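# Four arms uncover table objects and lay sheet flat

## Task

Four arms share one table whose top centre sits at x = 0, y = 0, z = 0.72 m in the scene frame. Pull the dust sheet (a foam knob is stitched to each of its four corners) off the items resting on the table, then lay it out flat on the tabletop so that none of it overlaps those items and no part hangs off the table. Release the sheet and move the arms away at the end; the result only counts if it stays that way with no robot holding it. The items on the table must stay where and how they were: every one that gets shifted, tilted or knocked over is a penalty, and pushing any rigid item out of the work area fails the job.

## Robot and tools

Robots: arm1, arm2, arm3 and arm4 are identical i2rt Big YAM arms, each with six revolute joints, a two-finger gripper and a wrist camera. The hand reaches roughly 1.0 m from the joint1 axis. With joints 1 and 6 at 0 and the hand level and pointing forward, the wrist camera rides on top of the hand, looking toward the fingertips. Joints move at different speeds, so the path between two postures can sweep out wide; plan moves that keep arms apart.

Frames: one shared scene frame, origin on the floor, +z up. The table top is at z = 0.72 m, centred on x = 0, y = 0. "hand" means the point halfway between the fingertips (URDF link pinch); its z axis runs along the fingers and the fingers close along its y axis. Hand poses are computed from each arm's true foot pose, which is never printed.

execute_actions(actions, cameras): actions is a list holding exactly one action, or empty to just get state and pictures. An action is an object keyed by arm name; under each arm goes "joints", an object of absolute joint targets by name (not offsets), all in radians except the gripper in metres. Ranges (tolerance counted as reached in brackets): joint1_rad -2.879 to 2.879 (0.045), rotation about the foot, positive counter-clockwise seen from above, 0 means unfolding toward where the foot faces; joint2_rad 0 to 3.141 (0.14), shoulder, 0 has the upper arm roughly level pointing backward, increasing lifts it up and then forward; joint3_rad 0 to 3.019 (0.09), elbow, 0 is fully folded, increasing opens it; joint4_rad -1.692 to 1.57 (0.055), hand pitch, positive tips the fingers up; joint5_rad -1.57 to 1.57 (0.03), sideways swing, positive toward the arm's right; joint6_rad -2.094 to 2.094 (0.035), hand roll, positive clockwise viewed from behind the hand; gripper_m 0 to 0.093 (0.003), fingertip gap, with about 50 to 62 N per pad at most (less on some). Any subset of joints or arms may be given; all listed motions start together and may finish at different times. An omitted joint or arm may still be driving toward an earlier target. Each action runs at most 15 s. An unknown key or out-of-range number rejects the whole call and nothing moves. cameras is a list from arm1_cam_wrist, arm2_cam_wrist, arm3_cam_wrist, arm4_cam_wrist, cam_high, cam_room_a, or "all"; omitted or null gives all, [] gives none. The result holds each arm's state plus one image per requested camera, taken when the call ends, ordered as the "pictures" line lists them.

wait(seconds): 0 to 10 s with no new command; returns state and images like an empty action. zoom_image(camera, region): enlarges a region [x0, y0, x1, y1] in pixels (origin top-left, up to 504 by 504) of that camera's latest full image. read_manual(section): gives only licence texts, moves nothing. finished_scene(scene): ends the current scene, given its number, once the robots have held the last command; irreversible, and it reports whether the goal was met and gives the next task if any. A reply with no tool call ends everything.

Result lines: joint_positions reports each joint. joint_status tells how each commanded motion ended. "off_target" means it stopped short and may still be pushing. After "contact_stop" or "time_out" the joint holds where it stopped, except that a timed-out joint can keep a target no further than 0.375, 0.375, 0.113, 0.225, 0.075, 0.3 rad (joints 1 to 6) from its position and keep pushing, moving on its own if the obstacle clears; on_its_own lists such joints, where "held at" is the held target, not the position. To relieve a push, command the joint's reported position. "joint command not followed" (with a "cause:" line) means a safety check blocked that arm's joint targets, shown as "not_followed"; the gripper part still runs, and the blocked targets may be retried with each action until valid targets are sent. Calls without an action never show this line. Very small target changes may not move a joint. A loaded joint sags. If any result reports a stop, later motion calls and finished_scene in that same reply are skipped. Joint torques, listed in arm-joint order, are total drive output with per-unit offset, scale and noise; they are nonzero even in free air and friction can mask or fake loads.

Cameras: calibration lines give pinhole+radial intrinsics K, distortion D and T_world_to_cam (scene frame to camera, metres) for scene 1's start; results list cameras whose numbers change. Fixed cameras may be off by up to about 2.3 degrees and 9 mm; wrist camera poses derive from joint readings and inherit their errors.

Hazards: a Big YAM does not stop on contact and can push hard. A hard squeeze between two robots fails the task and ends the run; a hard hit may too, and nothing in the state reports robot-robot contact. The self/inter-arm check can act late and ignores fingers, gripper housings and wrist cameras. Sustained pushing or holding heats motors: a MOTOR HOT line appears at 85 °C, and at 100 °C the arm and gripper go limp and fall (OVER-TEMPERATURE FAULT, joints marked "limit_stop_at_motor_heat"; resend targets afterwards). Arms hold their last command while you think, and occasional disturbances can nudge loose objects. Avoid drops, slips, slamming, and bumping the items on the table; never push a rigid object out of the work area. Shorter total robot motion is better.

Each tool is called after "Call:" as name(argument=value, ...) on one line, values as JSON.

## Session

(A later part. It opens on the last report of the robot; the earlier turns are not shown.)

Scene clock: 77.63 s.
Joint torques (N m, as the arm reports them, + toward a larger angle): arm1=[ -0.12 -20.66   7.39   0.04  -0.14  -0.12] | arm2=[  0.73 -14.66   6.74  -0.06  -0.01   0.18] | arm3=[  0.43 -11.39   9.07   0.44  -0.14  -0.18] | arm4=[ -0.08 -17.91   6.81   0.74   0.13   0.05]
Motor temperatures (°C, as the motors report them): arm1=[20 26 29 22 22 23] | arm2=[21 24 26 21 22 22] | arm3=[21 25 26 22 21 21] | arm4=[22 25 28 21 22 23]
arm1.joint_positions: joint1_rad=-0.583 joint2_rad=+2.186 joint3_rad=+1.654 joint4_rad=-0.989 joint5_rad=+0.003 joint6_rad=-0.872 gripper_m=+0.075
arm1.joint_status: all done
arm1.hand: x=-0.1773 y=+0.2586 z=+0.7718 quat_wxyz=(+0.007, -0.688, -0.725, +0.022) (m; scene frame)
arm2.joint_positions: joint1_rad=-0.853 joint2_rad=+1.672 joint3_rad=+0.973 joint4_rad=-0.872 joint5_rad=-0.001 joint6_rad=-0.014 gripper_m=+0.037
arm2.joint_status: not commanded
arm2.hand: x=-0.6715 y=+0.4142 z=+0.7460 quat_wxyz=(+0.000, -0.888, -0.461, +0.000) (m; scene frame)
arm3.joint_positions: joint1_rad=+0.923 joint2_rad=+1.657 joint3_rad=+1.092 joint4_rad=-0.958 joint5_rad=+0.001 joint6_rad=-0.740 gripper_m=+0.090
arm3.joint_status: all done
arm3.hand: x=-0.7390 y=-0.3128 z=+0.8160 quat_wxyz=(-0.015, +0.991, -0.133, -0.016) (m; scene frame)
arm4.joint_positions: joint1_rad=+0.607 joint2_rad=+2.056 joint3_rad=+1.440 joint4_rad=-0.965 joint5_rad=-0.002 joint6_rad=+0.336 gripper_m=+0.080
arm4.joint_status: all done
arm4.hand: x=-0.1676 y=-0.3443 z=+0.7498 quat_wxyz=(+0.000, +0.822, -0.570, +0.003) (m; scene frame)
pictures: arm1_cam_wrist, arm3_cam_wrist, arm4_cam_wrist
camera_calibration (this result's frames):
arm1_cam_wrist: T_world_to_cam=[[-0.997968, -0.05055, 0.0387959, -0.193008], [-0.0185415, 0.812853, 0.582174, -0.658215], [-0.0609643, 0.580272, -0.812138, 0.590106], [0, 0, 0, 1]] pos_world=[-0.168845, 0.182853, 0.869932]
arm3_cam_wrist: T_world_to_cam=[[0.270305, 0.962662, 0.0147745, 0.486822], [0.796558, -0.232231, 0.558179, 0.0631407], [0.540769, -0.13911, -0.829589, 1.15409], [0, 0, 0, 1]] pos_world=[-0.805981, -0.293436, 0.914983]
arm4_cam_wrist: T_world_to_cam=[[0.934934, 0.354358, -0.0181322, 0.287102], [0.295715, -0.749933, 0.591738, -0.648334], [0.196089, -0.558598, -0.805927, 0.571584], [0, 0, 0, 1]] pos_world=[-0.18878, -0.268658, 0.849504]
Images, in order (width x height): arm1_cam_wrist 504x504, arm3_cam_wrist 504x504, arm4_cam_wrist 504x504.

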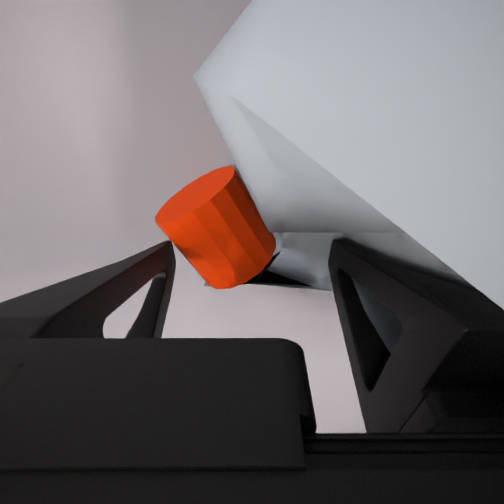

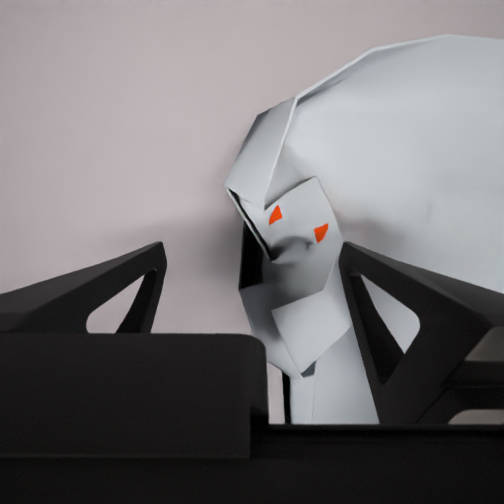

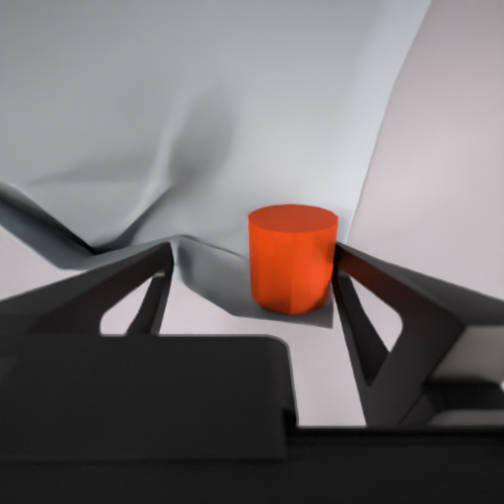

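Call:
execute_actions(actions=[{"arm1":{"joints":{"joint1_rad":-0.54,"joint2_rad":2.19,"joint6_rad":-1.15}},"arm3":{"joints":{"joint1_rad":0.845,"joint3_rad":1.115,"joint4_rad":-0.87,"joint6_rad":-0.47}},"arm4":{"joints":{"joint1_rad":0.555,"joint2_rad":2.03,"gripper_m":0.09}}}], cameras=[])

Call:
execute_actions(actions=[{"arm1":{"joints":{"joint2_rad":2.245}},"arm3":{"joints":{"joint2_rad":1.815}},"arm4":{"joints":{"joint2_rad":2.065}}}], cameras=["arm1_cam_wrist","arm4_cam_wrist","arm3_cam_wrist"])

Scene clock: 86.40 s.
Joint torques (N m, as the arm reports them, + toward a larger angle): arm1=[  0.29 -24.71   7.43   0.09  -0.24  -0.19] | arm2=[  0.76 -14.74   6.75  -0.08  -0.01   0.18] | arm3=[ -0.2  -12.94   9.19   0.97  -0.16   0.04] | arm4=[  0.67 -18.45   6.84   0.84   0.11   0.05]
Motor temperatures (°C, as the motors report them): arm1=[20 26 29 22 22 23] | arm2=[21 24 26 21 22 22] | arm3=[21 25 27 22 21 21] | arm4=[22 25 27 21 22 23]
arm1.joint_positions: joint1_rad=-0.546 joint2_rad=+2.179 joint3_rad=+1.654 joint4_rad=-0.989 joint5_rad=+0.004 joint6_rad=-1.131 gripper_m=+0.075
arm1.joint_status: all done
arm1.hand: x=-0.1620 y=+0.2411 z=+0.7758 quat_wxyz=(+0.011, -0.573, -0.819, +0.024) (m; scene frame)
arm2.joint_positions: joint1_rad=-0.853 joint2_rad=+1.672 joint3_rad=+0.973 joint4_rad=-0.872 joint5_rad=-0.001 joint6_rad=-0.014 gripper_m=+0.037
arm2.joint_status: not commanded
arm2.hand: x=-0.6715 y=+0.4142 z=+0.7460 quat_wxyz=(+0.000, -0.888, -0.461, +0.000) (m; scene frame)
arm3.joint_positions: joint1_rad=+0.846 joint2_rad=+1.657 joint3_rad=+1.092 joint4_rad=-0.886 joint5_rad=+0.001 joint6_rad=-0.479 gripper_m=+0.090
arm3.joint_status: all done
arm3.hand: x=-0.7168 y=-0.2795 z=+0.8173 quat_wxyz=(-0.039, +0.953, -0.298, -0.042) (m; scene frame)
arm4.joint_positions: joint1_rad=+0.561 joint2_rad=+2.056 joint3_rad=+1.440 joint4_rad=-0.965 joint5_rad=-0.002 joint6_rad=+0.337 gripper_m=+0.090
arm4.joint_status: all done
arm4.hand: x=-0.1470 y=-0.3280 z=+0.7498 quat_wxyz=(+0.000, +0.808, -0.589, +0.003) (m; scene frame)
pictures: none
No camera images: the call's "cameras" was empty. Leave "cameras" out to get every camera's image.

Scene clock: 87.37 s.
Joint torques (N m, as the arm reports them, + toward a larger angle): arm1=[  0.35 -20.48   7.42   0.05  -0.32  -0.23] | arm2=[  0.68 -14.69   6.72  -0.07  -0.01   0.18] | arm3=[ -0.85 -13.52   7.98   0.34  -0.13  -0.03] | arm4=[  0.45 -15.97   6.79   0.76   0.11   0.05]
Motor temperatures (°C, as the motors report them): arm1=[20 26 29 22 23 23] | arm2=[21 24 26 21 22 22] | arm3=[21 25 27 22 21 21] | arm4=[22 25 27 21 22 23]
arm1.joint_positions: joint1_rad=-0.546 joint2_rad=+2.198 joint3_rad=+1.654 joint4_rad=-0.989 joint5_rad=+0.006 joint6_rad=-1.132 gripper_m=+0.075
arm1.joint_status: all done
arm1.hand: x=-0.1600 y=+0.2437 z=+0.7644 quat_wxyz=(+0.010, -0.573, -0.819, +0.015) (m; scene frame)
arm2.joint_positions: joint1_rad=-0.853 joint2_rad=+1.672 joint3_rad=+0.973 joint4_rad=-0.872 joint5_rad=-0.001 joint6_rad=-0.014 gripper_m=+0.037
arm2.joint_status: not commanded
arm2.hand: x=-0.6715 y=+0.4142 z=+0.7460 quat_wxyz=(+0.000, -0.888, -0.461, +0.000) (m; scene frame)
arm3.joint_positions: joint1_rad=+0.846 joint2_rad=+1.820 joint3_rad=+1.092 joint4_rad=-0.882 joint5_rad=+0.001 joint6_rad=-0.479 gripper_m=+0.090
arm3.joint_status: all done
arm3.hand: x=-0.7089 y=-0.2954 z=+0.7454 quat_wxyz=(+0.016, +0.954, -0.298, +0.014) (m; scene frame)
arm4.joint_positions: joint1_rad=+0.561 joint2_rad=+2.056 joint3_rad=+1.440 joint4_rad=-0.965 joint5_rad=-0.002 joint6_rad=+0.337 gripper_m=+0.090
arm4.joint_status: all done
arm4.hand: x=-0.1470 y=-0.3280 z=+0.7498 quat_wxyz=(+0.000, +0.808, -0.589, +0.003) (m; scene frame)
pictures: arm1_cam_wrist, arm3_cam_wrist, arm4_cam_wrist
camera_calibration (this result's frames):
arm1_cam_wrist: T_world_to_cam=[[-0.939802, -0.340144, 0.0327805, -0.0917947], [-0.254212, 0.760017, 0.598123, -0.678529], [-0.228362, 0.553784, -0.800734, 0.564643], [0, 0, 0, 1]] pos_world=[-0.129816, 0.17178, 0.860981]
arm3_cam_wrist: T_world_to_cam=[[0.574654, 0.817674, -0.0343695, 0.672532], [0.656528, -0.435515, 0.615872, -0.119728], [0.488614, -0.376478, -0.787096, 0.942881], [0, 0, 0, 1]] pos_world=[-0.768574, -0.247082, 0.83899]
arm4_cam_wrist: T_world_to_cam=[[0.950525, 0.310122, -0.0180487, 0.249804], [0.260201, -0.763087, 0.591603, -0.651662], [0.169696, -0.56703, -0.806028, 0.570154], [0, 0, 0, 1]] pos_world=[-0.164635, -0.251451, 0.849593]
Images, in order (width x height): arm1_cam_wrist 504x504, arm3_cam_wrist 504x504, arm4_cam_wrist 504x504.

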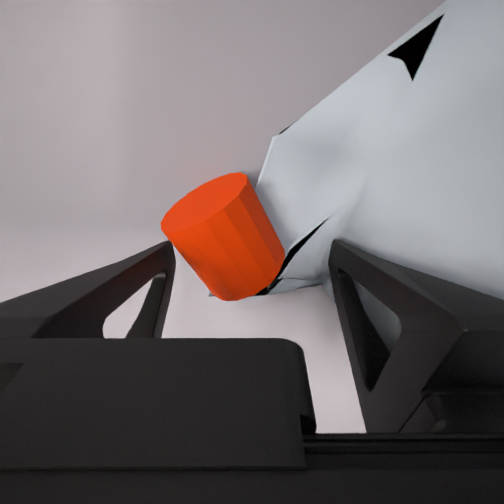

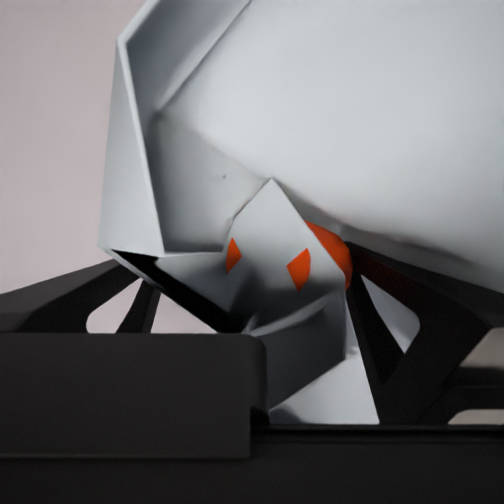

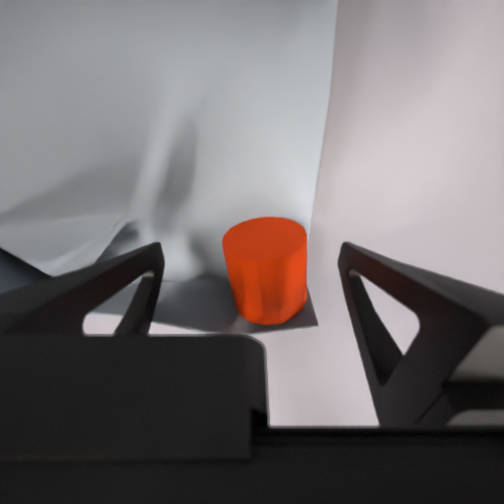

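Call:
execute_actions(actions=[{"arm1":{"joints":{"gripper_m":0,"joint2_rad":2.2}},"arm3":{"joints":{"gripper_m":0}},"arm4":{"joints":{"gripper_m":0}}}])

Scene clock: 93.83 s.
Joint torques (N m, as the arm reports them, + toward a larger angle): arm1=[  0.15 -24.75   7.28   0.01  -0.24  -0.22] | arm2=[  0.73 -14.75   6.76  -0.07  -0.01   0.19] | arm3=[ -0.06 -13.47   7.9    0.58  -0.15  -0.03] | arm4=[  0.45 -16.01   6.82   0.77   0.09   0.03]
Motor temperatures (°C, as the motors report them): arm1=[20 26 28 22 23 23] | arm2=[21 24 26 21 22 22] | arm3=[21 26 26 22 21 21] | arm4=[22 25 27 21 22 23]
arm1.joint_positions: joint1_rad=-0.546 joint2_rad=+2.193 joint3_rad=+1.654 joint4_rad=-0.989 joint5_rad=+0.005 joint6_rad=-1.133 gripper_m=+0.041
arm1.joint_status: gripper_m off_target (ended at +0.041, target +0.000); the others done
arm1.hand: x=-0.1605 y=+0.2430 z=+0.7672 quat_wxyz=(+0.010, -0.573, -0.819, +0.017) (m; scene frame)
arm2.joint_positions: joint1_rad=-0.853 joint2_rad=+1.672 joint3_rad=+0.973 joint4_rad=-0.872 joint5_rad=-0.001 joint6_rad=-0.014 gripper_m=+0.037
arm2.joint_status: not commanded
arm2.hand: x=-0.6715 y=+0.4142 z=+0.7460 quat_wxyz=(+0.000, -0.888, -0.461, +0.000) (m; scene frame)
arm3.joint_positions: joint1_rad=+0.846 joint2_rad=+1.820 joint3_rad=+1.092 joint4_rad=-0.882 joint5_rad=+0.001 joint6_rad=-0.479 gripper_m=+0.051
arm3.joint_status: gripper_m off_target (ended at +0.051, target +0.000)
arm3.hand: x=-0.7089 y=-0.2954 z=+0.7454 quat_wxyz=(+0.016, +0.954, -0.298, +0.014) (m; scene frame)
arm4.joint_positions: joint1_rad=+0.561 joint2_rad=+2.056 joint3_rad=+1.440 joint4_rad=-0.965 joint5_rad=-0.002 joint6_rad=+0.337 gripper_m=+0.040
arm4.joint_status: gripper_m off_target (ended at +0.040, target +0.000)
arm4.hand: x=-0.1470 y=-0.3279 z=+0.7498 quat_wxyz=(+0.000, +0.808, -0.589, +0.003) (m; scene frame)
pictures: arm1_cam_wrist, arm2_cam_wrist, arm3_cam_wrist, arm4_cam_wrist, cam_high, cam_room_a
camera_calibration (this result's frames):
arm1_cam_wrist: T_world_to_cam=[[-0.9393, -0.341158, 0.0364322, -0.0950032], [-0.253694, 0.7621, 0.595687, -0.678305], [-0.230989, 0.550286, -0.80239, 0.568897], [0, 0, 0, 1]] pos_world=[-0.129909, 0.171469, 0.863996]
arm2_cam_wrist: T_world_to_cam=[[-0.806436, 0.591315, -0.00272937, -0.784675], [0.477356, 0.65373, 0.58717, -0.385165], [0.348987, 0.472212, -0.809459, 0.764241], [0, 0, 0, 1]] pos_world=[-0.715639, 0.3549, 0.842637]
arm3_cam_wrist: T_world_to_cam=[[0.574967, 0.817455, -0.0343556, 0.672679], [0.656352, -0.435769, 0.615879, -0.119932], [0.488482, -0.376659, -0.787091, 0.942731], [0, 0, 0, 1]] pos_world=[-0.768557, -0.247059, 0.838989]
arm4_cam_wrist: T_world_to_cam=[[0.950649, 0.309765, -0.0176864, 0.249372], [0.259731, -0.763323, 0.591505, -0.651719], [0.169727, -0.566907, -0.806107, 0.570272], [0, 0, 0, 1]] pos_world=[-0.164584, -0.251427, 0.849606]
Images, in order (width x height): arm1_cam_wrist 504x504, arm2_cam_wrist 504x504, arm3_cam_wrist 504x504, arm4_cam_wrist 504x504, cam_high 504x504, cam_room_a 504x504.

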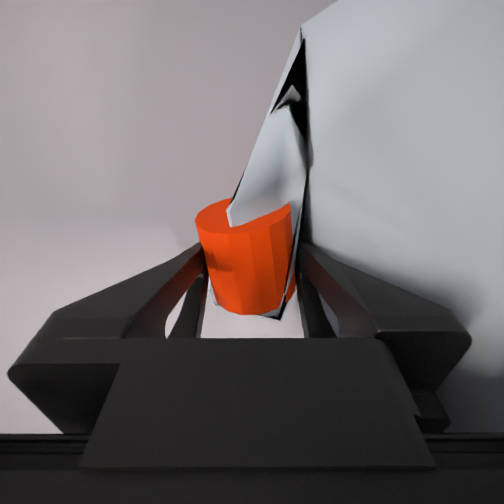

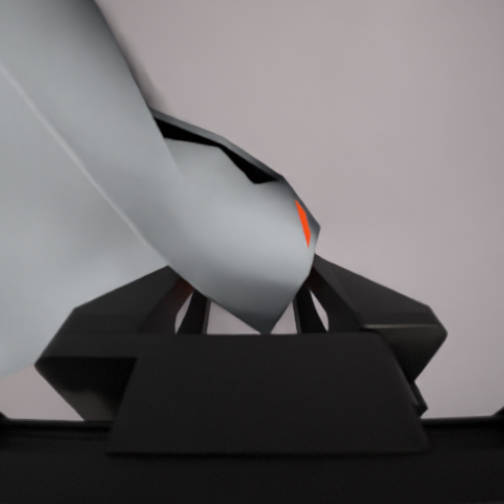

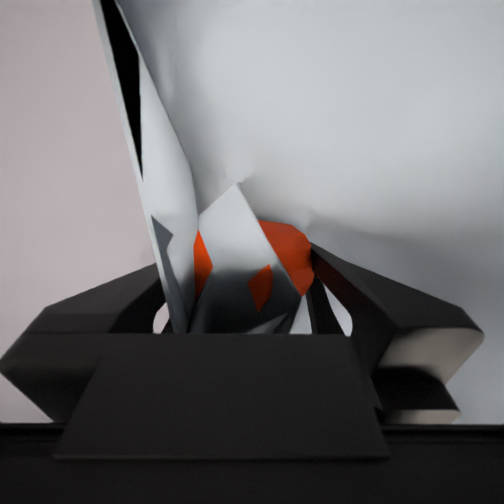

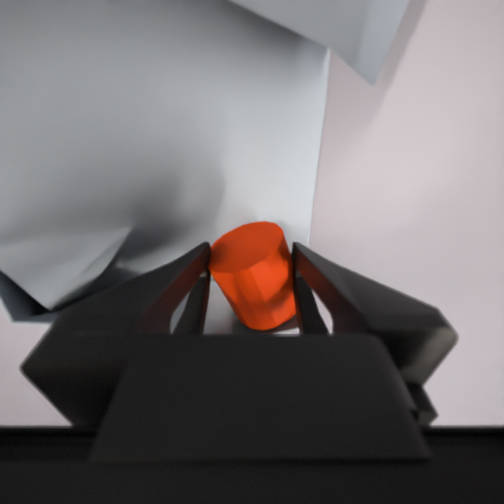

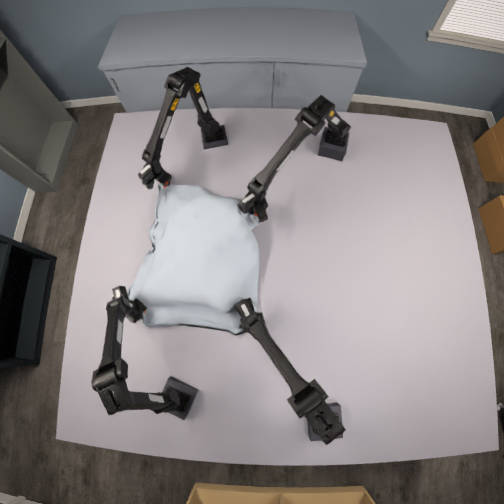

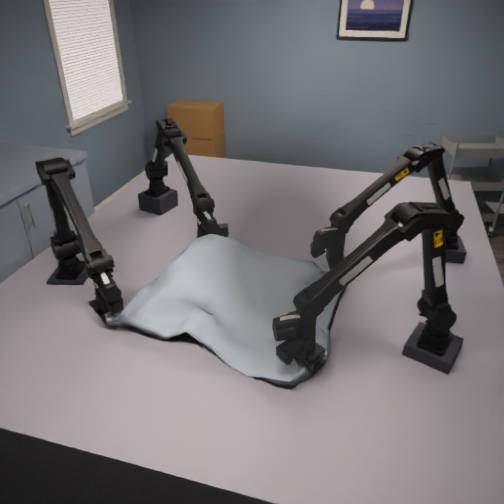

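Call:
execute_actions(actions=[{"arm1":{"joints":{"joint1_rad":-0.56,"joint2_rad":1.82,"joint3_rad":1.56,"joint4_rad":-1.12}},"arm2":{"joints":{"joint2_rad":1.40,"joint3_rad":1.2,"joint4_rad":-1.18}},"arm3":{"joints":{"joint1_rad":0.87,"joint2_rad":1.52,"joint3_rad":1.26,"joint4_rad":-1.13}},"arm4":{"joints":{"joint2_rad":1.76,"joint3_rad":1.51,"joint4_rad":-1.15}}}], cameras=["cam_room_a"])

Call:
execute_actions(actions=[{"arm1":{"joints":{"joint1_rad":-0.597,"joint2_rad":1.425,"joint3_rad":1.48,"joint4_rad":-1.133}},"arm2":{"joints":{"joint1_rad":-0.877,"joint2_rad":1.137,"joint3_rad":1.425,"joint4_rad":-1.367}},"arm3":{"joints":{"joint1_rad":0.888,"joint2_rad":1.229,"joint3_rad":1.42,"joint4_rad":-1.271}},"arm4":{"joints":{"joint1_rad":0.568,"joint2_rad":1.45,"joint3_rad":1.59,"joint4_rad":-1.22}}}], cameras=["cam_room_a","cam_high"])

Scene clock: 105.60 s.
Joint torques (N m, as the arm reports them, + toward a larger angle): arm1=[  0.   -21.24   7.9    0.39  -0.13  -0.15] | arm2=[  0.73 -12.76   9.68   0.14  -0.01   0.18] | arm3=[  1.52 -10.21   9.79  -0.33  -0.1   -0.04] | arm4=[  0.48 -13.54   9.65   0.36   0.09  -0.01]
Motor temperatures (°C, as the motors report them): arm1=[20 26 28 22 23 23] | arm2=[21 24 26 21 22 22] | arm3=[21 26 27 22 21 21] | arm4=[22 25 28 21 22 23]
arm1.joint_positions: joint1_rad=-0.558 joint2_rad=+1.818 joint3_rad=+1.554 joint4_rad=-1.114 joint5_rad=+0.002 joint6_rad=-1.136 gripper_m=+0.041
arm1.joint_status: all done
arm1.hand: x=-0.1365 y=+0.2740 z=+0.9511 quat_wxyz=(+0.023, -0.574, -0.814, +0.091) (m; scene frame)
arm2.joint_positions: joint1_rad=-0.853 joint2_rad=+1.400 joint3_rad=+1.180 joint4_rad=-1.173 joint5_rad=-0.001 joint6_rad=-0.014 gripper_m=+0.037
arm2.joint_status: all done
arm2.hand: x=-0.6833 y=+0.3976 z=+0.9270 quat_wxyz=(-0.040, -0.884, -0.459, +0.079) (m; scene frame)
arm3.joint_positions: joint1_rad=+0.855 joint2_rad=+1.516 joint3_rad=+1.240 joint4_rad=-1.117 joint5_rad=+0.001 joint6_rad=-0.477 gripper_m=+0.051
arm3.joint_status: all done
arm3.hand: x=-0.7229 y=-0.2758 z=+0.9302 quat_wxyz=(-0.059, +0.952, -0.294, -0.063) (m; scene frame)
arm4.joint_positions: joint1_rad=+0.561 joint2_rad=+1.751 joint3_rad=+1.485 joint4_rad=-1.140 joint5_rad=-0.002 joint6_rad=+0.339 gripper_m=+0.040
arm4.joint_status: all done
arm4.hand: x=-0.1455 y=-0.3307 z=+0.9309 quat_wxyz=(-0.025, +0.804, -0.588, -0.081) (m; scene frame)
pictures: cam_room_a
Images, in order (width x height): cam_room_a 504x504.

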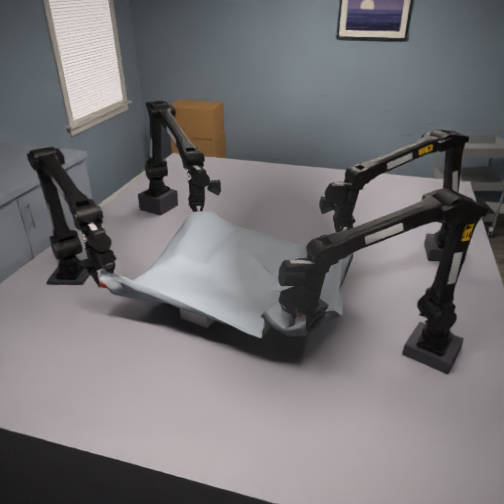

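Scene clock: 107.10 s.
Joint torques (N m, as the arm reports them, + toward a larger angle): arm1=[  0.1  -15.93   8.62   0.79  -0.02  -0.08] | arm2=[-0.64 -9.11  9.93  0.59 -0.01  0.16] | arm3=[ 0.92 -8.23 10.2   0.48 -0.18 -0.07] | arm4=[  1.4  -11.08  10.36   0.82   0.06   0.  ]
Motor temperatures (°C, as the motors report them): arm1=[20 26 28 22 23 23] | arm2=[21 24 27 21 22 22] | arm3=[21 26 27 22 21 21] | arm4=[22 25 28 21 22 23]
arm1.joint_positions: joint1_rad=-0.601 joint2_rad=+1.431 joint3_rad=+1.473 joint4_rad=-1.128 joint5_rad=+0.000 joint6_rad=-1.144 gripper_m=+0.041
arm1.joint_status: all done
arm1.hand: x=-0.1060 y=+0.3331 z=+1.1250 quat_wxyz=(+0.053, -0.573, -0.784, +0.232) (m; scene frame)
arm2.joint_positions: joint1_rad=-0.866 joint2_rad=+1.145 joint3_rad=+1.408 joint4_rad=-1.359 joint5_rad=-0.001 joint6_rad=-0.012 gripper_m=+0.037
arm2.joint_status: all done
arm2.hand: x=-0.6685 y=+0.4265 z=+1.1209 quat_wxyz=(-0.104, -0.866, -0.442, +0.210) (m; scene frame)
arm3.joint_positions: joint1_rad=+0.875 joint2_rad=+1.234 joint3_rad=+1.408 joint4_rad=-1.259 joint5_rad=+0.001 joint6_rad=-0.476 gripper_m=+0.051
arm3.joint_status: all done
arm3.hand: x=-0.7169 y=-0.3036 z=+1.1230 quat_wxyz=(-0.164, +0.930, -0.278, -0.173) (m; scene frame)
arm4.joint_positions: joint1_rad=+0.561 joint2_rad=+1.449 joint3_rad=+1.563 joint4_rad=-1.211 joint5_rad=-0.001 joint6_rad=+0.339 gripper_m=+0.040
arm4.joint_status: all done
arm4.hand: x=-0.1268 y=-0.3562 z=+1.1220 quat_wxyz=(-0.069, +0.784, -0.573, -0.227) (m; scene frame)
pictures: cam_high, cam_room_a
Images, in order (width x height): cam_high 504x504, cam_room_a 504x504.

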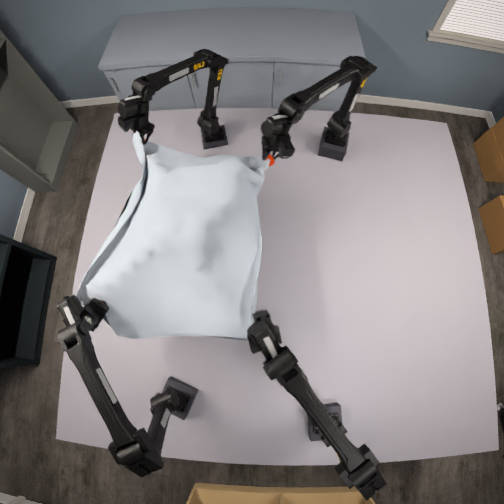

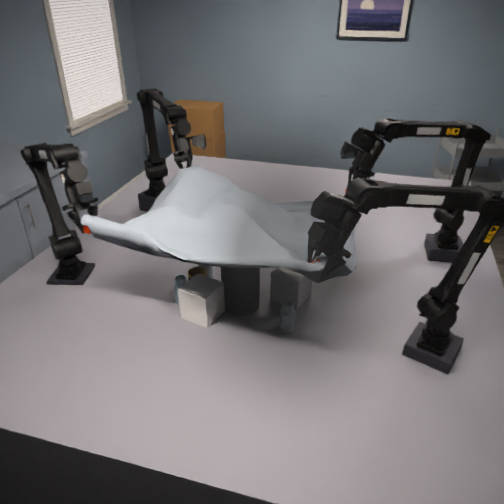

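Call:
execute_actions(actions=[{"arm1":{"joints":{"joint1_rad":-0.573,"joint2_rad":1.208,"joint3_rad":1.46,"joint4_rad":-1.229}},"arm2":{"joints":{"joint2_rad":1.146,"joint3_rad":1.63,"joint4_rad":-1.453}},"arm3":{"joints":{"joint2_rad":1.217,"joint3_rad":1.6,"joint4_rad":-1.357}},"arm4":{"joints":{"joint1_rad":0.536,"joint2_rad":1.272,"joint3_rad":1.6,"joint4_rad":-1.307}}}], cameras=["cam_room_a","cam_high"])

Scene clock: 119.50 s.
Joint torques (N m, as the arm reports them, + toward a larger angle): arm1=[  0.46 -12.26   8.06   0.5   -0.32   0.04] | arm2=[-0.6  -6.39 11.57  0.91  0.27  0.15] | arm3=[ 0.22 -5.89 11.8   0.96 -0.7  -0.05] | arm4=[-0.29 -8.6  10.94  0.65  0.23 -0.11]
Motor temperatures (°C, as the motors report them): arm1=[20 26 29 22 23 23] | arm2=[21 23 28 21 22 22] | arm3=[21 26 28 22 21 21] | arm4=[22 24 29 21 22 23]
arm1.joint_positions: joint1_rad=-0.576 joint2_rad=+1.219 joint3_rad=+1.462 joint4_rad=-1.212 joint5_rad=+0.006 joint6_rad=-1.151 gripper_m=+0.041
arm1.joint_status: all done
arm1.hand: x=-0.0486 y=+0.3699 z=+1.2101 quat_wxyz=(+0.065, -0.552, -0.780, +0.287) (m; scene frame)
arm2.joint_positions: joint1_rad=-0.866 joint2_rad=+1.132 joint3_rad=+1.584 joint4_rad=-1.453 joint5_rad=-0.009 joint6_rad=-0.011 gripper_m=+0.037
arm2.joint_status: all done
arm2.hand: x=-0.6616 y=+0.4333 z=+1.1991 quat_wxyz=(-0.128, -0.854, -0.437, +0.250) (m; scene frame)
arm3.joint_positions: joint1_rad=+0.875 joint2_rad=+1.204 joint3_rad=+1.559 joint4_rad=-1.354 joint5_rad=+0.015 joint6_rad=-0.476 gripper_m=+0.051
arm3.joint_status: all done
arm3.hand: x=-0.7092 y=-0.3116 z=+1.1987 quat_wxyz=(-0.198, +0.919, -0.277, -0.199) (m; scene frame)
arm4.joint_positions: joint1_rad=+0.554 joint2_rad=+1.273 joint3_rad=+1.563 joint4_rad=-1.291 joint5_rad=-0.005 joint6_rad=+0.349 gripper_m=+0.040
arm4.joint_status: all done
arm4.hand: x=-0.0883 y=-0.4035 z=+1.1970 quat_wxyz=(-0.080, +0.770, -0.571, -0.272) (m; scene frame)
pictures: cam_high, cam_room_a
Images, in order (width x height): cam_high 504x504, cam_room_a 504x504.

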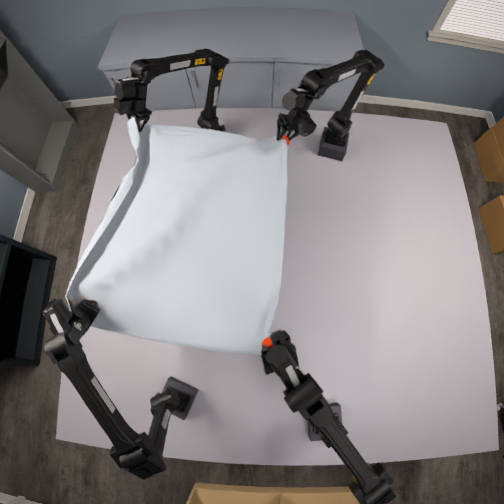

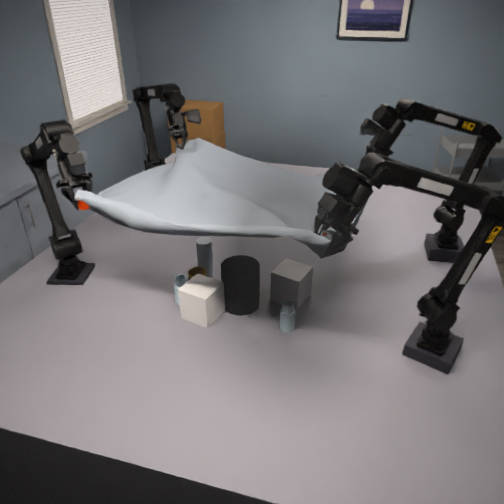

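Call:
execute_actions(actions=[{"arm1":{"joints":{"joint1_rad":-0.008,"joint2_rad":0.901,"joint3_rad":1.25,"joint4_rad":-1.335,"joint6_rad":-0.5}},"arm2":{"joints":{"joint1_rad":-0.156,"joint2_rad":1.0,"joint3_rad":1.52,"joint4_rad":-1.505,"joint6_rad":0.3}},"arm3":{"joints":{"joint1_rad":0.212,"joint2_rad":1.029,"joint3_rad":1.455,"joint4_rad":-1.411,"joint6_rad":-1.1}},"arm4":{"joints":{"joint1_rad":-0.044,"joint2_rad":1.052,"joint3_rad":1.43,"joint4_rad":-1.36,"joint6_rad":-0.3}}}], cameras=["cam_room_a"])

Call:
execute_actions(actions=[{"arm1":{"joints":{"joint1_rad":0.737,"joint2_rad":0.991,"joint3_rad":1.33,"joint4_rad":-1.293,"joint6_rad":0.35}},"arm2":{"joints":{"joint1_rad":0.4315,"joint2_rad":1.291,"joint3_rad":1.76,"joint4_rad":-1.425,"joint6_rad":0.5}},"arm3":{"joints":{"joint1_rad":-0.409,"joint2_rad":1.302,"joint3_rad":1.69,"joint4_rad":-1.345,"joint6_rad":-1.7}},"arm4":{"joints":{"joint1_rad":-0.68,"joint2_rad":1.24,"joint3_rad":1.60,"joint4_rad":-1.311,"joint6_rad":-1.0}}}], cameras=["cam_room_a"])

Call:
execute_actions(actions=[{"arm1":{"joints":{"joint1_rad":1.167,"joint2_rad":1.472,"joint3_rad":1.55,"joint4_rad":-1.136,"joint6_rad":0.9}},"arm2":{"joints":{"joint1_rad":0.719,"joint2_rad":1.876,"joint3_rad":2.28,"joint4_rad":-1.453,"joint6_rad":0.6}},"arm3":{"joints":{"joint1_rad":-0.724,"joint2_rad":1.92,"joint3_rad":2.27,"joint4_rad":-1.40,"joint6_rad":-2.0}},"arm4":{"joints":{"joint1_rad":-1.04,"joint2_rad":1.78,"joint3_rad":2.04,"joint4_rad":-1.298,"joint6_rad":-1.45}}}])

Scene clock: 155.53 s.
Joint torques (N m, as the arm reports them, + toward a larger angle): arm1=[ 0.25 -5.09  7.21  0.82 -0.3   0.14] | arm2=[ 0.73 -5.05  7.61  0.97  0.26  0.11] | arm3=[-0.51 -3.07  8.75  0.53 -0.73 -0.16] | arm4=[-0.61 -5.16  8.09  0.95  0.44 -0.31]
Motor temperatures (°C, as the motors report them): arm1=[20 25 29 22 23 23] | arm2=[21 23 30 21 22 22] | arm3=[21 25 30 22 21 21] | arm4=[22 24 30 21 22 23]
arm1.joint_positions: joint1_rad=-0.016 joint2_rad=+0.902 joint3_rad=+1.263 joint4_rad=-1.324 joint5_rad=+0.007 joint6_rad=-0.522 gripper_m=+0.041
arm1.joint_status: all done
arm1.hand: x=+0.2041 y=+0.3615 z=+1.2131 quat_wxyz=(-0.109, -0.579, -0.760, +0.274) (m; scene frame)
arm2.joint_positions: joint1_rad=-0.160 joint2_rad=+1.001 joint3_rad=+1.524 joint4_rad=-1.506 joint5_rad=-0.008 joint6_rad=+0.291 gripper_m=+0.037
arm2.joint_status: all done
arm2.hand: x=-0.4008 y=+0.4127 z=+1.2092 quat_wxyz=(-0.240, -0.748, -0.597, +0.162) (m; scene frame)
arm3.joint_positions: joint1_rad=+0.211 joint2_rad=+1.027 joint3_rad=+1.451 joint4_rad=-1.403 joint5_rad=+0.015 joint6_rad=-1.087 gripper_m=+0.051
arm3.joint_status: all done
arm3.hand: x=-0.4368 y=-0.3320 z=+1.2068 quat_wxyz=(-0.286, +0.909, -0.300, -0.042) (m; scene frame)
arm4.joint_positions: joint1_rad=-0.023 joint2_rad=+1.051 joint3_rad=+1.428 joint4_rad=-1.348 joint5_rad=-0.010 joint6_rad=-0.277 gripper_m=+0.040
arm4.joint_status: all done
arm4.hand: x=+0.1698 y=-0.3979 z=+1.2126 quat_wxyz=(-0.229, +0.780, -0.549, -0.191) (m; scene frame)
pictures: cam_room_a
Images, in order (width x height): cam_room_a 504x504.

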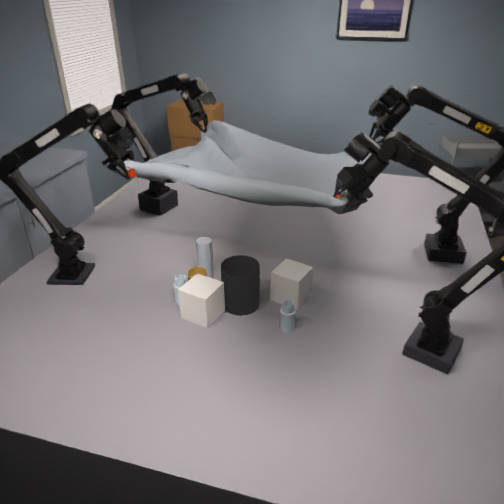

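Scene clock: 157.30 s.
Joint torques (N m, as the arm reports them, + toward a larger angle): arm1=[ 0.87 -7.68 12.37  1.65 -0.33  0.18] | arm2=[  0.01 -11.72  12.63   1.06   0.09   0.07] | arm3=[ 0.63 -9.19 11.93  1.04 -0.37 -0.22] | arm4=[-0.31 -9.97 12.66  1.44  0.28 -0.29]
Motor temperatures (°C, as the motors report them): arm1=[20 25 29 22 23 23] | arm2=[21 23 30 21 22 22] | arm3=[21 25 30 22 21 21] | arm4=[22 24 31 21 22 23]
arm1.joint_positions: joint1_rad=+0.726 joint2_rad=+1.001 joint3_rad=+1.263 joint4_rad=-1.306 joint5_rad=+0.009 joint6_rad=+0.320 gripper_m=+0.041
arm1.joint_status: all done
arm1.hand: x=+0.4611 y=+0.3639 z=+1.1820 quat_wxyz=(-0.236, -0.624, -0.738, +0.098) (m; scene frame)
arm2.joint_positions: joint1_rad=+0.435 joint2_rad=+1.299 joint3_rad=+1.702 joint4_rad=-1.429 joint5_rad=-0.003 joint6_rad=+0.494 gripper_m=+0.037
arm2.joint_status: all done
arm2.hand: x=-0.1392 y=+0.3873 z=+1.1895 quat_wxyz=(-0.263, -0.622, -0.736, +0.054) (m; scene frame)
arm3.joint_positions: joint1_rad=-0.418 joint2_rad=+1.316 joint3_rad=+1.648 joint4_rad=-1.347 joint5_rad=+0.007 joint6_rad=-1.686 gripper_m=+0.051
arm3.joint_status: all done
arm3.hand: x=-0.1546 y=-0.3540 z=+1.1924 quat_wxyz=(-0.242, +0.910, -0.314, +0.121) (m; scene frame)
arm4.joint_positions: joint1_rad=-0.664 joint2_rad=+1.263 joint3_rad=+1.540 joint4_rad=-1.319 joint5_rad=-0.008 joint6_rad=-0.978 gripper_m=+0.040
arm4.joint_status: all done
arm4.hand: x=+0.4478 y=-0.3946 z=+1.1858 quat_wxyz=(-0.263, +0.805, -0.532, -0.008) (m; scene frame)
pictures: cam_room_a
Images, in order (width x height): cam_room_a 504x504.

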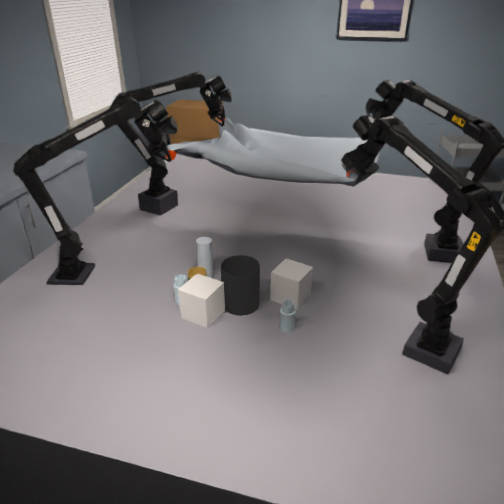

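Scene clock: 159.10 s.
Joint torques (N m, as the arm reports them, + toward a larger angle): arm1=[  0.49 -16.83  10.24   1.47  -0.34   0.21] | arm2=[ -0.8  -21.69  12.35   0.6    0.12   0.15] | arm3=[  0.3  -18.37  11.4   -0.38  -0.29  -0.22] | arm4=[  0.64 -18.82  13.04   1.63   0.35  -0.25]
Motor temperatures (°C, as the motors report them): arm1=[20 25 30 22 23 23] | arm2=[21 23 30 21 22 22] | arm3=[21 25 30 22 21 21] | arm4=[22 24 31 21 22 23]
arm1.joint_positions: joint1_rad=+1.158 joint2_rad=+1.474 joint3_rad=+1.517 joint4_rad=-1.145 joint5_rad=+0.010 joint6_rad=+0.865 gripper_m=+0.041
arm1.joint_status: all done
arm1.hand: x=+0.7233 y=+0.3580 z=+1.1198 quat_wxyz=(-0.227, -0.670, -0.706, -0.022) (m; scene frame)
arm2.joint_positions: joint1_rad=+0.732 joint2_rad=+1.874 joint3_rad=+2.226 joint4_rad=-1.448 joint5_rad=-0.003 joint6_rad=+0.586 gripper_m=+0.037
arm2.joint_status: all done
arm2.hand: x=+0.1244 y=+0.3683 z=+1.1212 quat_wxyz=(-0.235, -0.548, -0.803, +0.001) (m; scene frame)
arm3.joint_positions: joint1_rad=-0.741 joint2_rad=+1.925 joint3_rad=+2.231 joint4_rad=-1.377 joint5_rad=+0.006 joint6_rad=-1.990 gripper_m=+0.051
arm3.joint_status: all done
arm3.hand: x=+0.1287 y=-0.3817 z=+1.1241 quat_wxyz=(-0.175, +0.914, -0.324, +0.172) (m; scene frame)
arm4.joint_positions: joint1_rad=-1.034 joint2_rad=+1.813 joint3_rad=+1.977 joint4_rad=-1.317 joint5_rad=-0.010 joint6_rad=-1.430 gripper_m=+0.040
arm4.joint_status: all done
arm4.hand: x=+0.7266 y=-0.3992 z=+1.1005 quat_wxyz=(-0.195, +0.837, -0.506, +0.075) (m; scene frame)
pictures: arm1_cam_wrist, arm2_cam_wrist, arm3_cam_wrist, arm4_cam_wrist, cam_high, cam_room_a
camera_calibration (this result's frames):
arm1_cam_wrist: T_world_to_cam=[[-0.935256, -0.0997176, -0.339636, 1.09327], [-0.209191, 0.92972, 0.303084, -0.516299], [0.285543, 0.35451, -0.890386, 0.787723], [0, 0, 0, 1]] pos_world=[0.689551, 0.309776, 1.22917]
arm2_cam_wrist: T_world_to_cam=[[-0.88507, -0.382651, -0.265008, 0.547943], [-0.441795, 0.869847, 0.219508, -0.508458], [0.146521, 0.311359, -0.938929, 1.04149], [0, 0, 0, 1]] pos_world=[0.107733, 0.327674, 1.23471]
arm3_cam_wrist: T_world_to_cam=[[0.541463, 0.727267, 0.421783, -0.268211], [0.341294, -0.648636, 0.680287, -1.05358], [0.768333, -0.224398, -0.599424, 0.610222], [0, 0, 0, 1]] pos_world=[0.0359542, -0.351399, 1.19565]
arm4_cam_wrist: T_world_to_cam=[[0.821576, 0.422508, 0.382753, -0.854764], [0.210527, -0.848774, 0.485037, -1.02161], [0.529803, -0.317915, -0.786282, 0.480242], [0, 0, 0, 1]] pos_world=[0.662896, -0.353292, 1.20029]
Images, in order (width x height): arm1_cam_wrist 504x504, arm2_cam_wrist 504x504, arm3_cam_wrist 504x504, arm4_cam_wrist 504x504, cam_high 504x504, cam_room_a 504x504.

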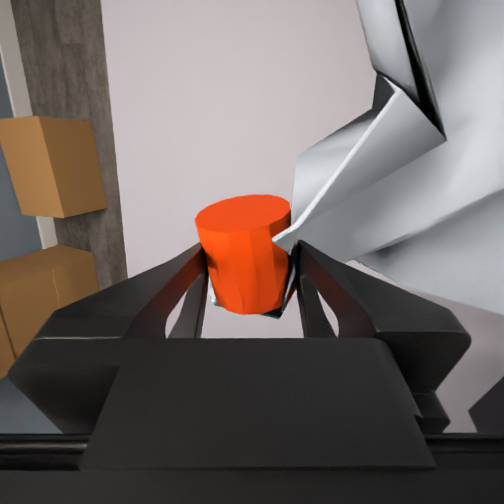

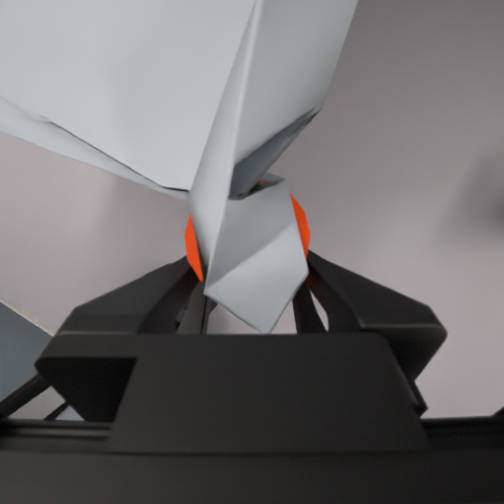

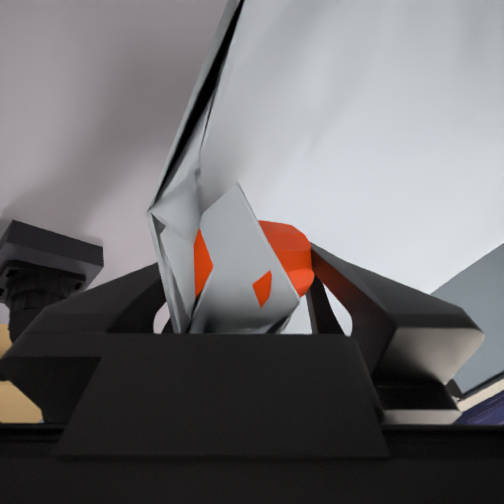

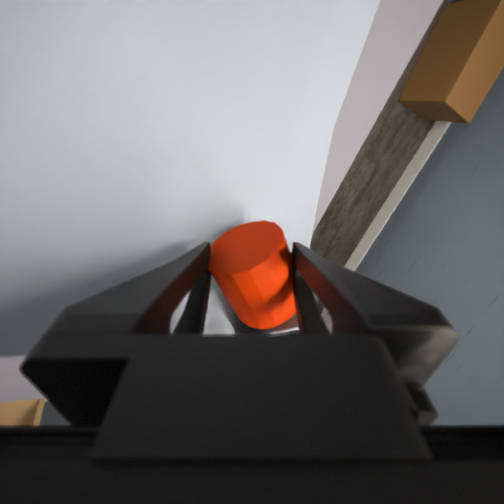

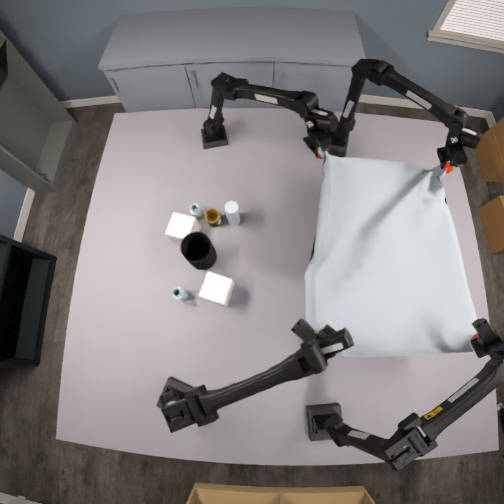

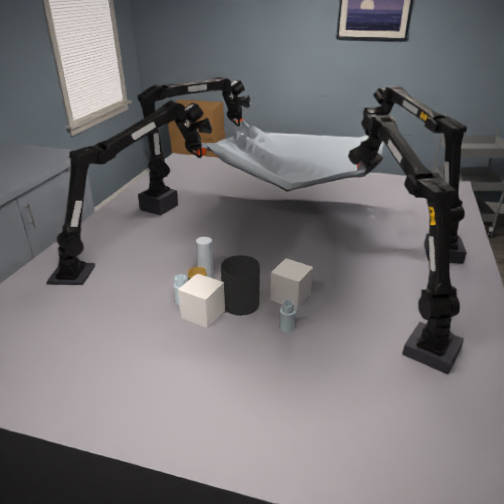

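Call:
execute_actions(actions=[{"arm1":{"joints":{"joint1_rad":0.96,"joint2_rad":1.182,"joint3_rad":1.25,"joint4_rad":-1.155,"joint6_rad":1.1}},"arm2":{"joints":{"joint2_rad":2.1,"joint3_rad":1.73,"joint4_rad":-1.015}},"arm3":{"joints":{"joint2_rad":2.19,"joint3_rad":1.81,"joint4_rad":-1.004}},"arm4":{"joints":{"joint1_rad":-0.871,"joint2_rad":1.47,"joint3_rad":1.6,"joint4_rad":-1.222}}}], cameras=[])

Call:
execute_actions(actions=[{"arm2":{"joints":{"gripper_m":0.093}},"arm3":{"joints":{"gripper_m":0.093}}}], cameras=[])

Call:
execute_actions(actions=[{"arm2":{"joints":{"joint2_rad":1.2,"joint3_rad":1.4}},"arm3":{"joints":{"joint2_rad":1.2,"joint3_rad":1.4}}}], cameras=["cam_room_a","cam_high"])

Scene clock: 175.70 s.
Joint torques (N m, as the arm reports them, + toward a larger angle): arm1=[  0.87 -10.73   7.27   0.63  -0.16   0.2 ] | arm2=[ -0.29 -22.76   7.51   0.69   0.09   0.16] | arm3=[ -0.58 -17.74   7.77   0.04  -0.03  -0.12] | arm4=[ -1.1  -11.89   8.71   1.36   0.27  -0.19]
Motor temperatures (°C, as the motors report them): arm1=[20 26 30 22 23 23] | arm2=[21 24 30 21 22 22] | arm3=[21 27 30 22 21 21] | arm4=[22 25 32 21 22 23]
arm1.joint_positions: joint1_rad=+0.950 joint2_rad=+1.181 joint3_rad=+1.265 joint4_rad=-1.145 joint5_rad=+0.006 joint6_rad=+1.064 gripper_m=+0.040
arm1.joint_status: joint6_rad time_out (moved +0.199 of +0.235); the others done
arm1.on_its_own: joint6_rad reads +1.064 and still pushes toward +1.100 since a time_out
arm1.hand: x=+0.5777 y=+0.3546 z=+1.1333 quat_wxyz=(-0.246, -0.795, -0.554, -0.024) (m; scene frame)
arm2.joint_positions: joint1_rad=+0.728 joint2_rad=+2.081 joint3_rad=+1.738 joint4_rad=-1.025 joint5_rad=-0.003 joint6_rad=+0.586 gripper_m=+0.037
arm2.joint_status: all done
arm2.hand: x=+0.1265 y=+0.3636 z=+0.7952 quat_wxyz=(-0.101, -0.563, -0.820, +0.000) (m; scene frame)
arm3.joint_positions: joint1_rad=-0.731 joint2_rad=+2.168 joint3_rad=+1.814 joint4_rad=-1.003 joint5_rad=-0.002 joint6_rad=-1.994 gripper_m=+0.048
arm3.joint_status: all done
arm3.hand: x=+0.1264 y=-0.3757 z=+0.7951 quat_wxyz=(-0.075, +0.940, -0.326, +0.072) (m; scene frame)
arm4.joint_positions: joint1_rad=-0.845 joint2_rad=+1.476 joint3_rad=+1.593 joint4_rad=-1.233 joint5_rad=-0.008 joint6_rad=-1.436 gripper_m=+0.040
arm4.joint_status: all done
arm4.hand: x=+0.5668 y=-0.3893 z=+1.1196 quat_wxyz=(-0.219, +0.879, -0.420, +0.064) (m; scene frame)
pictures: none
No camera images: the call's "cameras" was empty. Leave "cameras" out to get every camera's image.

not run: a stop came earlier in this reply.

not run: a stop came earlier in this reply.

Call:
execute_actions(actions=[{"arm2":{"joints":{"gripper_m":0.093}},"arm3":{"joints":{"gripper_m":0.093}}}], cameras=[])

Call:
execute_actions(actions=[{"arm2":{"joints":{"joint2_rad":1.2,"joint3_rad":1.4}},"arm3":{"joints":{"joint2_rad":1.2,"joint3_rad":1.4}}}], cameras=["cam_room_a","cam_high"])

Scene clock: 180.53 s.
Joint torques (N m, as the arm reports them, + toward a larger angle): arm1=[  0.73 -10.34   7.27   0.72  -0.07   0.17] | arm2=[ -0.48 -22.69   7.43   0.7    0.09   0.17] | arm3=[  0.72 -18.43   7.8    0.19  -0.03  -0.1 ] | arm4=[ -1.08 -11.87   8.76   1.34   0.26  -0.2 ]
Motor temperatures (°C, as the motors report them): arm1=[20 25 30 22 23 23] | arm2=[21 24 30 21 22 22] | arm3=[21 27 30 22 21 21] | arm4=[22 25 31 21 22 23]
arm1.joint_positions: joint1_rad=+0.950 joint2_rad=+1.181 joint3_rad=+1.265 joint4_rad=-1.145 joint5_rad=+0.005 joint6_rad=+1.067 gripper_m=+0.040
arm1.joint_status: not commanded
arm1.hand: x=+0.5780 y=+0.3548 z=+1.1333 quat_wxyz=(-0.246, -0.795, -0.553, -0.026) (m; scene frame)
arm2.joint_positions: joint1_rad=+0.728 joint2_rad=+2.081 joint3_rad=+1.738 joint4_rad=-1.025 joint5_rad=-0.003 joint6_rad=+0.586 gripper_m=+0.093
arm2.joint_status: all done
arm2.hand: x=+0.1265 y=+0.3636 z=+0.7952 quat_wxyz=(-0.101, -0.563, -0.820, +0.000) (m; scene frame)
arm3.joint_positions: joint1_rad=-0.731 joint2_rad=+2.168 joint3_rad=+1.813 joint4_rad=-1.003 joint5_rad=-0.002 joint6_rad=-1.994 gripper_m=+0.093
arm3.joint_status: all done
arm3.hand: x=+0.1263 y=-0.3757 z=+0.7950 quat_wxyz=(-0.075, +0.940, -0.326, +0.072) (m; scene frame)
arm4.joint_positions: joint1_rad=-0.845 joint2_rad=+1.476 joint3_rad=+1.593 joint4_rad=-1.233 joint5_rad=-0.008 joint6_rad=-1.436 gripper_m=+0.040
arm4.joint_status: not commanded
arm4.hand: x=+0.5668 y=-0.3893 z=+1.1196 quat_wxyz=(-0.219, +0.879, -0.420, +0.064) (m; scene frame)
pictures: none
No camera images: the call's "cameras" was empty. Leave "cameras" out to get every camera's image.

Scene clock: 182.30 s.
Joint torques (N m, as the arm reports them, + toward a larger angle): arm1=[  0.58 -10.21   7.41   0.69  -0.11   0.16] | arm2=[ -0.4  -10.28   8.9    1.19   0.08   0.13] | arm3=[-0.61 -5.8   9.21  1.21 -0.06 -0.1 ] | arm4=[ -0.96 -11.92   8.77   1.37   0.24  -0.2 ]
Motor temperatures (°C, as the motors report them): arm1=[20 25 30 22 23 23] | arm2=[21 24 29 21 22 22] | arm3=[21 27 29 22 21 21] | arm4=[22 25 31 21 22 23]
arm1.joint_positions: joint1_rad=+0.950 joint2_rad=+1.181 joint3_rad=+1.265 joint4_rad=-1.145 joint5_rad=+0.005 joint6_rad=+1.068 gripper_m=+0.040
arm1.joint_status: not commanded
arm1.hand: x=+0.5780 y=+0.3548 z=+1.1333 quat_wxyz=(-0.246, -0.796, -0.553, -0.026) (m; scene frame)
arm2.joint_positions: joint1_rad=+0.728 joint2_rad=+1.202 joint3_rad=+1.405 joint4_rad=-1.018 joint5_rad=-0.003 joint6_rad=+0.586 gripper_m=+0.093
arm2.joint_status: all done
arm2.hand: x=-0.0234 y=+0.4698 z=+1.1426 quat_wxyz=(-0.368, -0.525, -0.767, +0.004) (m; scene frame)
arm3.joint_positions: joint1_rad=-0.731 joint2_rad=+1.193 joint3_rad=+1.401 joint4_rad=-1.003 joint5_rad=-0.002 joint6_rad=-1.994 gripper_m=+0.093
arm3.joint_status: all done
arm3.hand: x=-0.0588 y=-0.4704 z=+1.1745 quat_wxyz=(-0.273, +0.876, -0.303, +0.259) (m; scene frame)
arm4.joint_positions: joint1_rad=-0.845 joint2_rad=+1.476 joint3_rad=+1.593 joint4_rad=-1.233 joint5_rad=-0.008 joint6_rad=-1.436 gripper_m=+0.040
arm4.joint_status: not commanded
arm4.hand: x=+0.5668 y=-0.3893 z=+1.1196 quat_wxyz=(-0.219, +0.879, -0.420, +0.064) (m; scene frame)
pictures: cam_high, cam_room_a
Images, in order (width x height): cam_high 504x504, cam_room_a 504x504.

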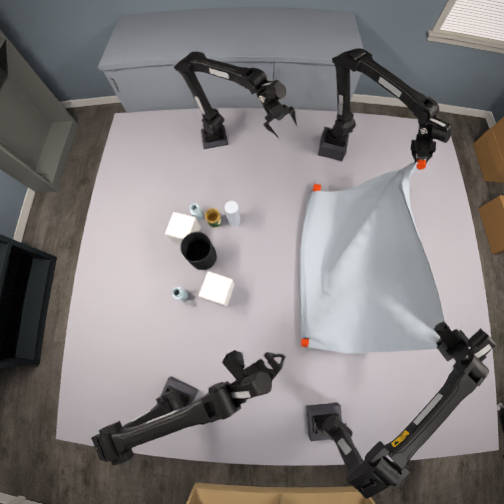

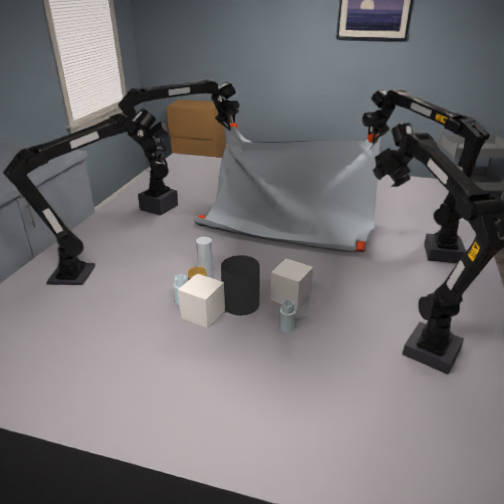

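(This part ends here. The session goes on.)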